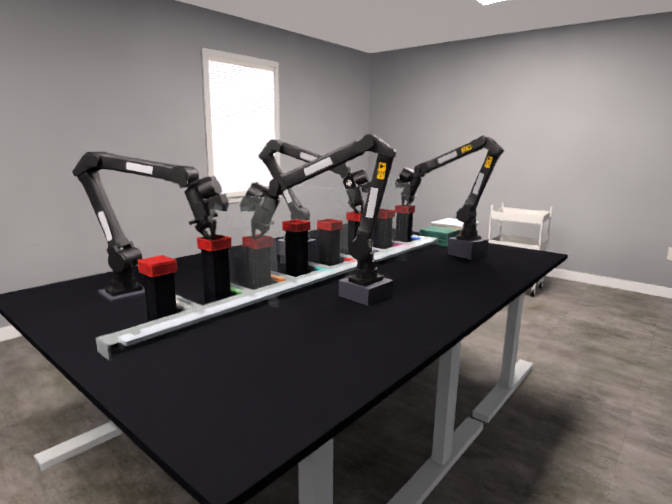

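Scene clock: 184.63 s.
arm1.joint_positions: joint1_rad=+0.539 joint2_rad=+1.185 joint3_rad=+1.043 joint4_rad=-1.056 joint5_rad=+0.002 joint6_rad=-0.011 gripper_m=+0.000
arm1.joint_status: not commanded
arm1.hand: x=-0.5789 y=+0.0392 z=+0.9523 quat_wxyz=(-0.154, -0.514, -0.838, +0.099) (m; scene frame)
arm2.joint_positions: joint1_rad=+0.546 joint2_rad=+0.934 joint3_rad=+0.863 joint4_rad=-0.774 joint5_rad=+0.000 joint6_rad=-0.011 gripper_m=+0.000
arm2.joint_status: all done
arm2.hand: x=-0.3399 y=+0.0251 z=+1.0487 quat_wxyz=(-0.190, +0.803, -0.480, -0.299) (m; scene frame)
arm3.joint_positions: joint1_rad=+0.492 joint2_rad=+1.042 joint3_rad=+0.734 joint4_rad=-0.855 joint5_rad=+0.000 joint6_rad=+0.010 gripper_m=+0.001
arm3.joint_status: not commanded
arm3.hand: x=+0.3059 y=+0.0429 z=+0.9501 quat_wxyz=(-0.174, -0.517, -0.831, +0.106) (m; scene frame)
arm4.joint_positions: joint1_rad=+0.255 joint2_rad=+1.215 joint3_rad=+0.785 joint4_rad=-0.719 joint5_rad=+0.002 joint6_rad=+0.010 gripper_m=+0.000
arm4.joint_status: not commanded
arm4.hand: x=+0.7309 y=+0.0594 z=+0.9328 quat_wxyz=(-0.137, +0.706, -0.677, -0.154) (m; scene frame)
pictures: none
No camera images: the call's "cameras" was empty. Leave "cameras" out to get every camera's image.

Scene clock: 185.80 s.
arm1.joint_positions: joint1_rad=+0.539 joint2_rad=+1.185 joint3_rad=+1.043 joint4_rad=-1.056 joint5_rad=+0.002 joint6_rad=-0.011 gripper_m=+0.000
arm1.joint_status: not commanded
arm1.hand: x=-0.5789 y=+0.0392 z=+0.9523 quat_wxyz=(-0.154, -0.514, -0.838, +0.099) (m; scene frame)
arm2.joint_positions: joint1_rad=+0.026 joint2_rad=+0.903 joint3_rad=+0.809 joint4_rad=-0.774 joint5_rad=+0.000 joint6_rad=-0.011 gripper_m=+0.000
arm2.joint_status: all done
arm2.hand: x=-0.1418 y=+0.0533 z=+1.0327 quat_wxyz=(-0.254, +0.655, -0.672, -0.234) (m; scene frame)
arm3.joint_positions: joint1_rad=+0.492 joint2_rad=+1.042 joint3_rad=+0.734 joint4_rad=-0.855 joint5_rad=+0.000 joint6_rad=+0.010 gripper_m=+0.001
arm3.joint_status: not commanded
arm3.hand: x=+0.3059 y=+0.0429 z=+0.9501 quat_wxyz=(-0.174, -0.517, -0.831, +0.106) (m; scene frame)
arm4.joint_positions: joint1_rad=+0.255 joint2_rad=+1.215 joint3_rad=+0.785 joint4_rad=-0.719 joint5_rad=+0.002 joint6_rad=+0.010 gripper_m=+0.000
arm4.joint_status: not commanded
arm4.hand: x=+0.7309 y=+0.0594 z=+0.9328 quat_wxyz=(-0.137, +0.706, -0.677, -0.154) (m; scene frame)
pictures: arm2_cam_wrist
camera_calibration (this result's frames):
arm2_cam_wrist: T_world_to_cam=[[0.999015, -0.042243, 0.0136041, 0.128609], [-0.0406893, -0.994231, -0.0992446, 0.157697], [0.017718, 0.0985932, -0.99497, 1.14891], [0, 0, 0, 1]] pos_world=[-0.142422, 0.0489457, 1.15703]
Images, in order (width x height): arm2_cam_wrist 672x504.

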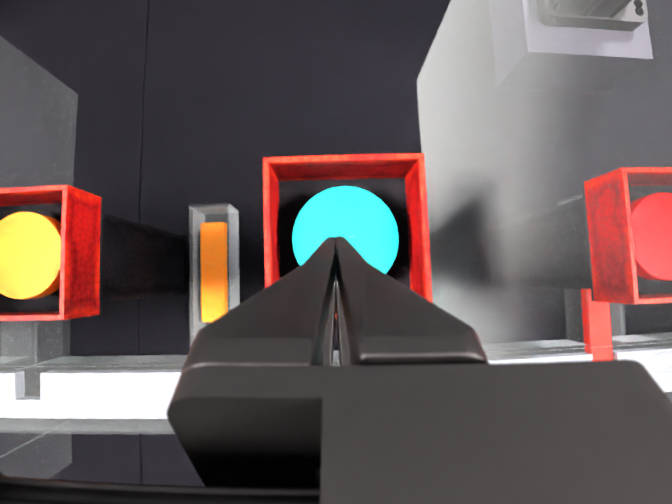

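Scene clock: 186.73 s.
arm1.joint_positions: joint1_rad=+0.539 joint2_rad=+1.185 joint3_rad=+1.043 joint4_rad=-1.056 joint5_rad=+0.002 joint6_rad=-0.011 gripper_m=+0.000
arm1.joint_status: not commanded
arm1.hand: x=-0.5789 y=+0.0392 z=+0.9523 quat_wxyz=(-0.154, -0.514, -0.838, +0.099) (m; scene frame)
arm2.joint_positions: joint1_rad=+0.026 joint2_rad=+1.111 joint3_rad=+0.790 joint4_rad=-0.701 joint5_rad=+0.000 joint6_rad=-0.011 gripper_m=+0.000
arm2.joint_status: all done
arm2.hand: x=-0.1399 y=+0.0790 z=+0.9560 quat_wxyz=(-0.201, +0.671, -0.690, -0.184) (m; scene frame)
arm3.joint_positions: joint1_rad=+0.492 joint2_rad=+1.042 joint3_rad=+0.734 joint4_rad=-0.855 joint5_rad=+0.000 joint6_rad=+0.010 gripper_m=+0.001
arm3.joint_status: not commanded
arm3.hand: x=+0.3059 y=+0.0429 z=+0.9501 quat_wxyz=(-0.174, -0.517, -0.831, +0.106) (m; scene frame)
arm4.joint_positions: joint1_rad=+0.255 joint2_rad=+1.215 joint3_rad=+0.785 joint4_rad=-0.719 joint5_rad=+0.002 joint6_rad=+0.010 gripper_m=+0.000
arm4.joint_status: not commanded
arm4.hand: x=+0.7309 y=+0.0594 z=+0.9328 quat_wxyz=(-0.137, +0.706, -0.677, -0.154) (m; scene frame)
pictures: arm2_cam_wrist
camera_calibration (this result's frames):
arm2_cam_wrist: T_world_to_cam=[[0.999035, -0.0417359, 0.0136695, 0.128777], [-0.0424241, -0.997603, 0.0546724, 0.028581], [0.0113549, -0.0551995, -0.998411, 1.08452], [0, 0, 0, 1]] pos_world=[-0.139754, 0.0937519, 1.07947]
Images, in order (width x height): arm2_cam_wrist 672x504.

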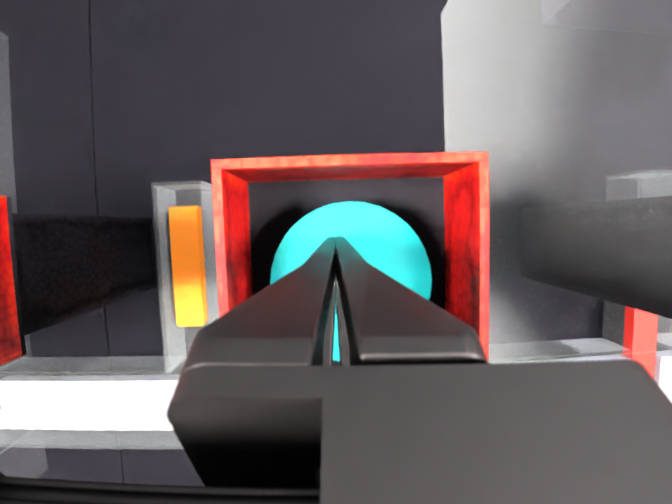

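Scene clock: 194.73 s.
arm1.joint_positions: joint1_rad=+0.539 joint2_rad=+1.185 joint3_rad=+1.043 joint4_rad=-1.056 joint5_rad=+0.002 joint6_rad=-0.011 gripper_m=+0.000
arm1.joint_status: not commanded
arm1.hand: x=-0.5789 y=+0.0392 z=+0.9523 quat_wxyz=(-0.154, -0.514, -0.838, +0.099) (m; scene frame)
arm2.joint_positions: joint1_rad=+0.026 joint2_rad=+1.111 joint3_rad=+0.790 joint4_rad=-0.701 joint5_rad=+0.000 joint6_rad=-0.011 gripper_m=+0.000
arm2.joint_status: all done
arm2.hand: x=-0.1399 y=+0.0790 z=+0.9560 quat_wxyz=(-0.201, +0.671, -0.690, -0.184) (m; scene frame)
arm3.joint_positions: joint1_rad=+0.492 joint2_rad=+1.042 joint3_rad=+0.734 joint4_rad=-0.855 joint5_rad=+0.000 joint6_rad=+0.010 gripper_m=+0.001
arm3.joint_status: not commanded
arm3.hand: x=+0.3059 y=+0.0429 z=+0.9501 quat_wxyz=(-0.174, -0.517, -0.831, +0.106) (m; scene frame)
arm4.joint_positions: joint1_rad=+0.255 joint2_rad=+1.215 joint3_rad=+0.785 joint4_rad=-0.719 joint5_rad=+0.002 joint6_rad=+0.010 gripper_m=+0.000
arm4.joint_status: not commanded
arm4.hand: x=+0.7309 y=+0.0594 z=+0.9328 quat_wxyz=(-0.137, +0.706, -0.677, -0.154) (m; scene frame)
wait: 8.00 s; at rest by 0.27 s
pictures: arm1_cam_wrist, arm2_cam_wrist, arm3_cam_wrist, arm4_cam_wrist, cam_high, cam_low
camera_calibration (this result's frames):
arm1_cam_wrist: T_world_to_cam=[[-0.894346, -0.447118, -0.0152041, -0.486203], [-0.434334, 0.859626, 0.269068, -0.534998], [-0.107235, 0.247244, -0.963001, 0.964271], [0, 0, 0, 1]] pos_world=[-0.563797, 0.00409873, 1.06515]
arm2_cam_wrist: T_world_to_cam=[[0.999035, -0.0417359, 0.0136695, 0.128777], [-0.0424241, -0.997603, 0.0546724, 0.028581], [0.0113549, -0.0551995, -0.998411, 1.08452], [0, 0, 0, 1]] pos_world=[-0.139754, 0.0937519, 1.07947]
arm3_cam_wrist: T_world_to_cam=[[-0.898705, -0.438541, 0.00343764, 0.291558], [-0.428131, 0.879017, 0.209841, -0.100666], [-0.0950454, 0.187113, -0.97773, 1.07023], [0, 0, 0, 1]] pos_world=[0.320647, 0.0160937, 1.06651]
arm4_cam_wrist: T_world_to_cam=[[0.998495, 0.0547944, -0.00230013, -0.731738], [0.0541687, -0.978802, 0.197514, -0.159676], [0.00857129, -0.197341, -0.980297, 1.04489], [0, 0, 0, 1]] pos_world=[0.73033, 0.0900035, 1.05415]
Images, in order (width x height): arm1_cam_wrist 672x504, arm2_cam_wrist 672x504, arm3_cam_wrist 672x504, arm4_cam_wrist 672x504, cam_high 672x504, cam_low 672x504.

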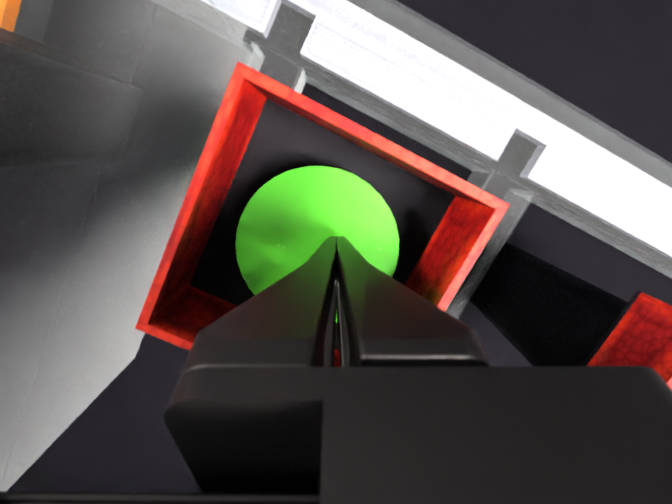

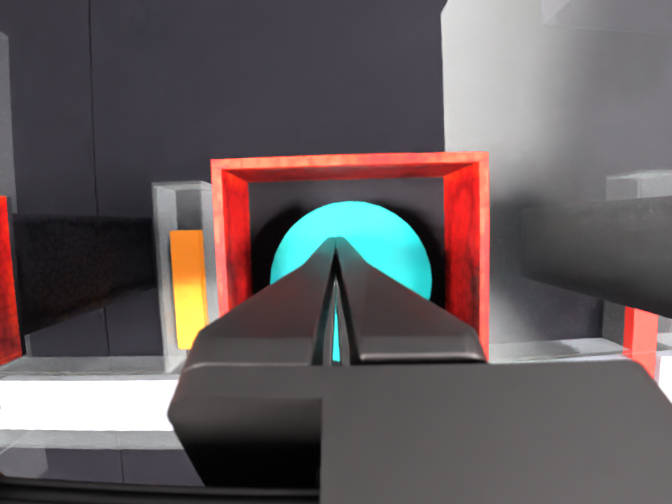

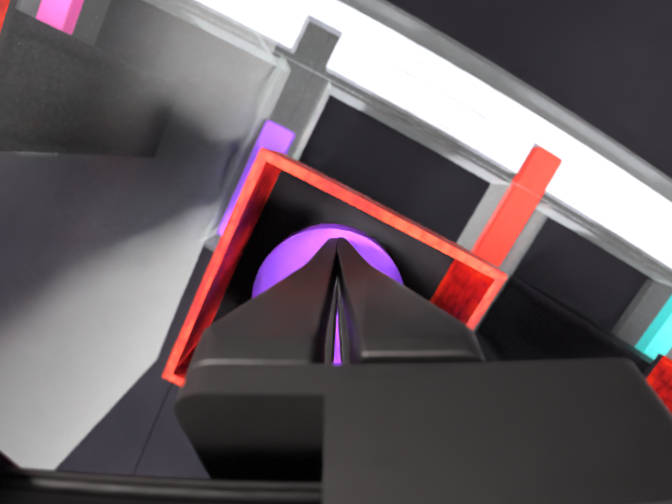

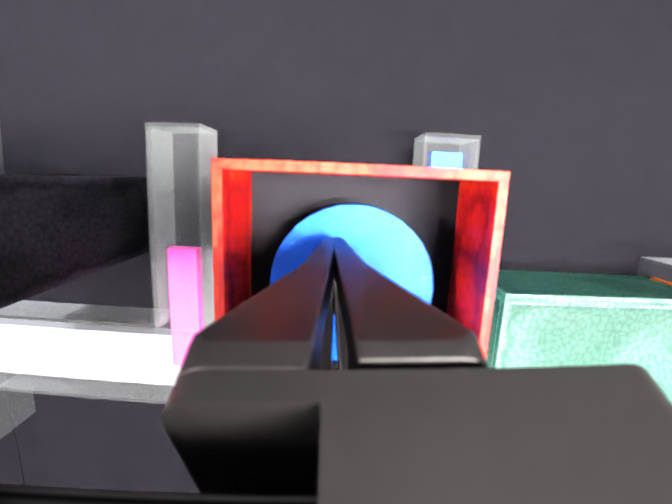

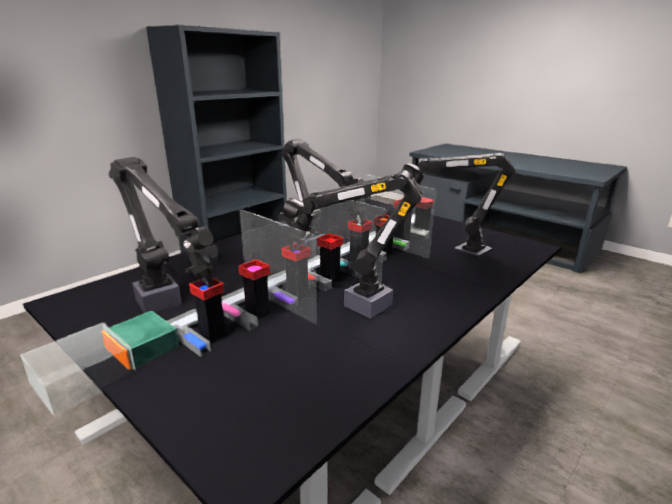

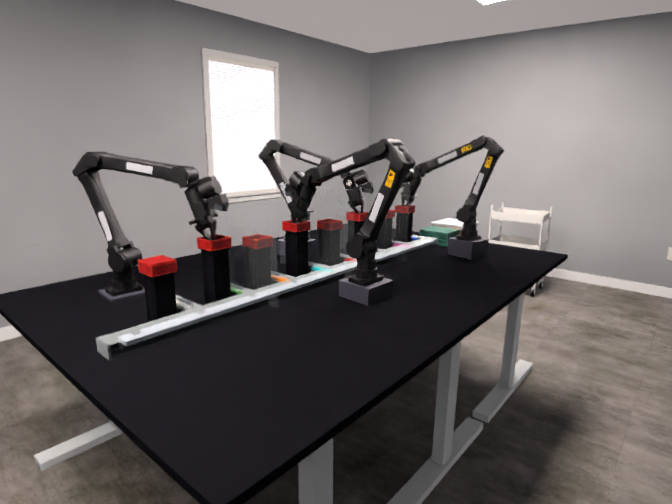

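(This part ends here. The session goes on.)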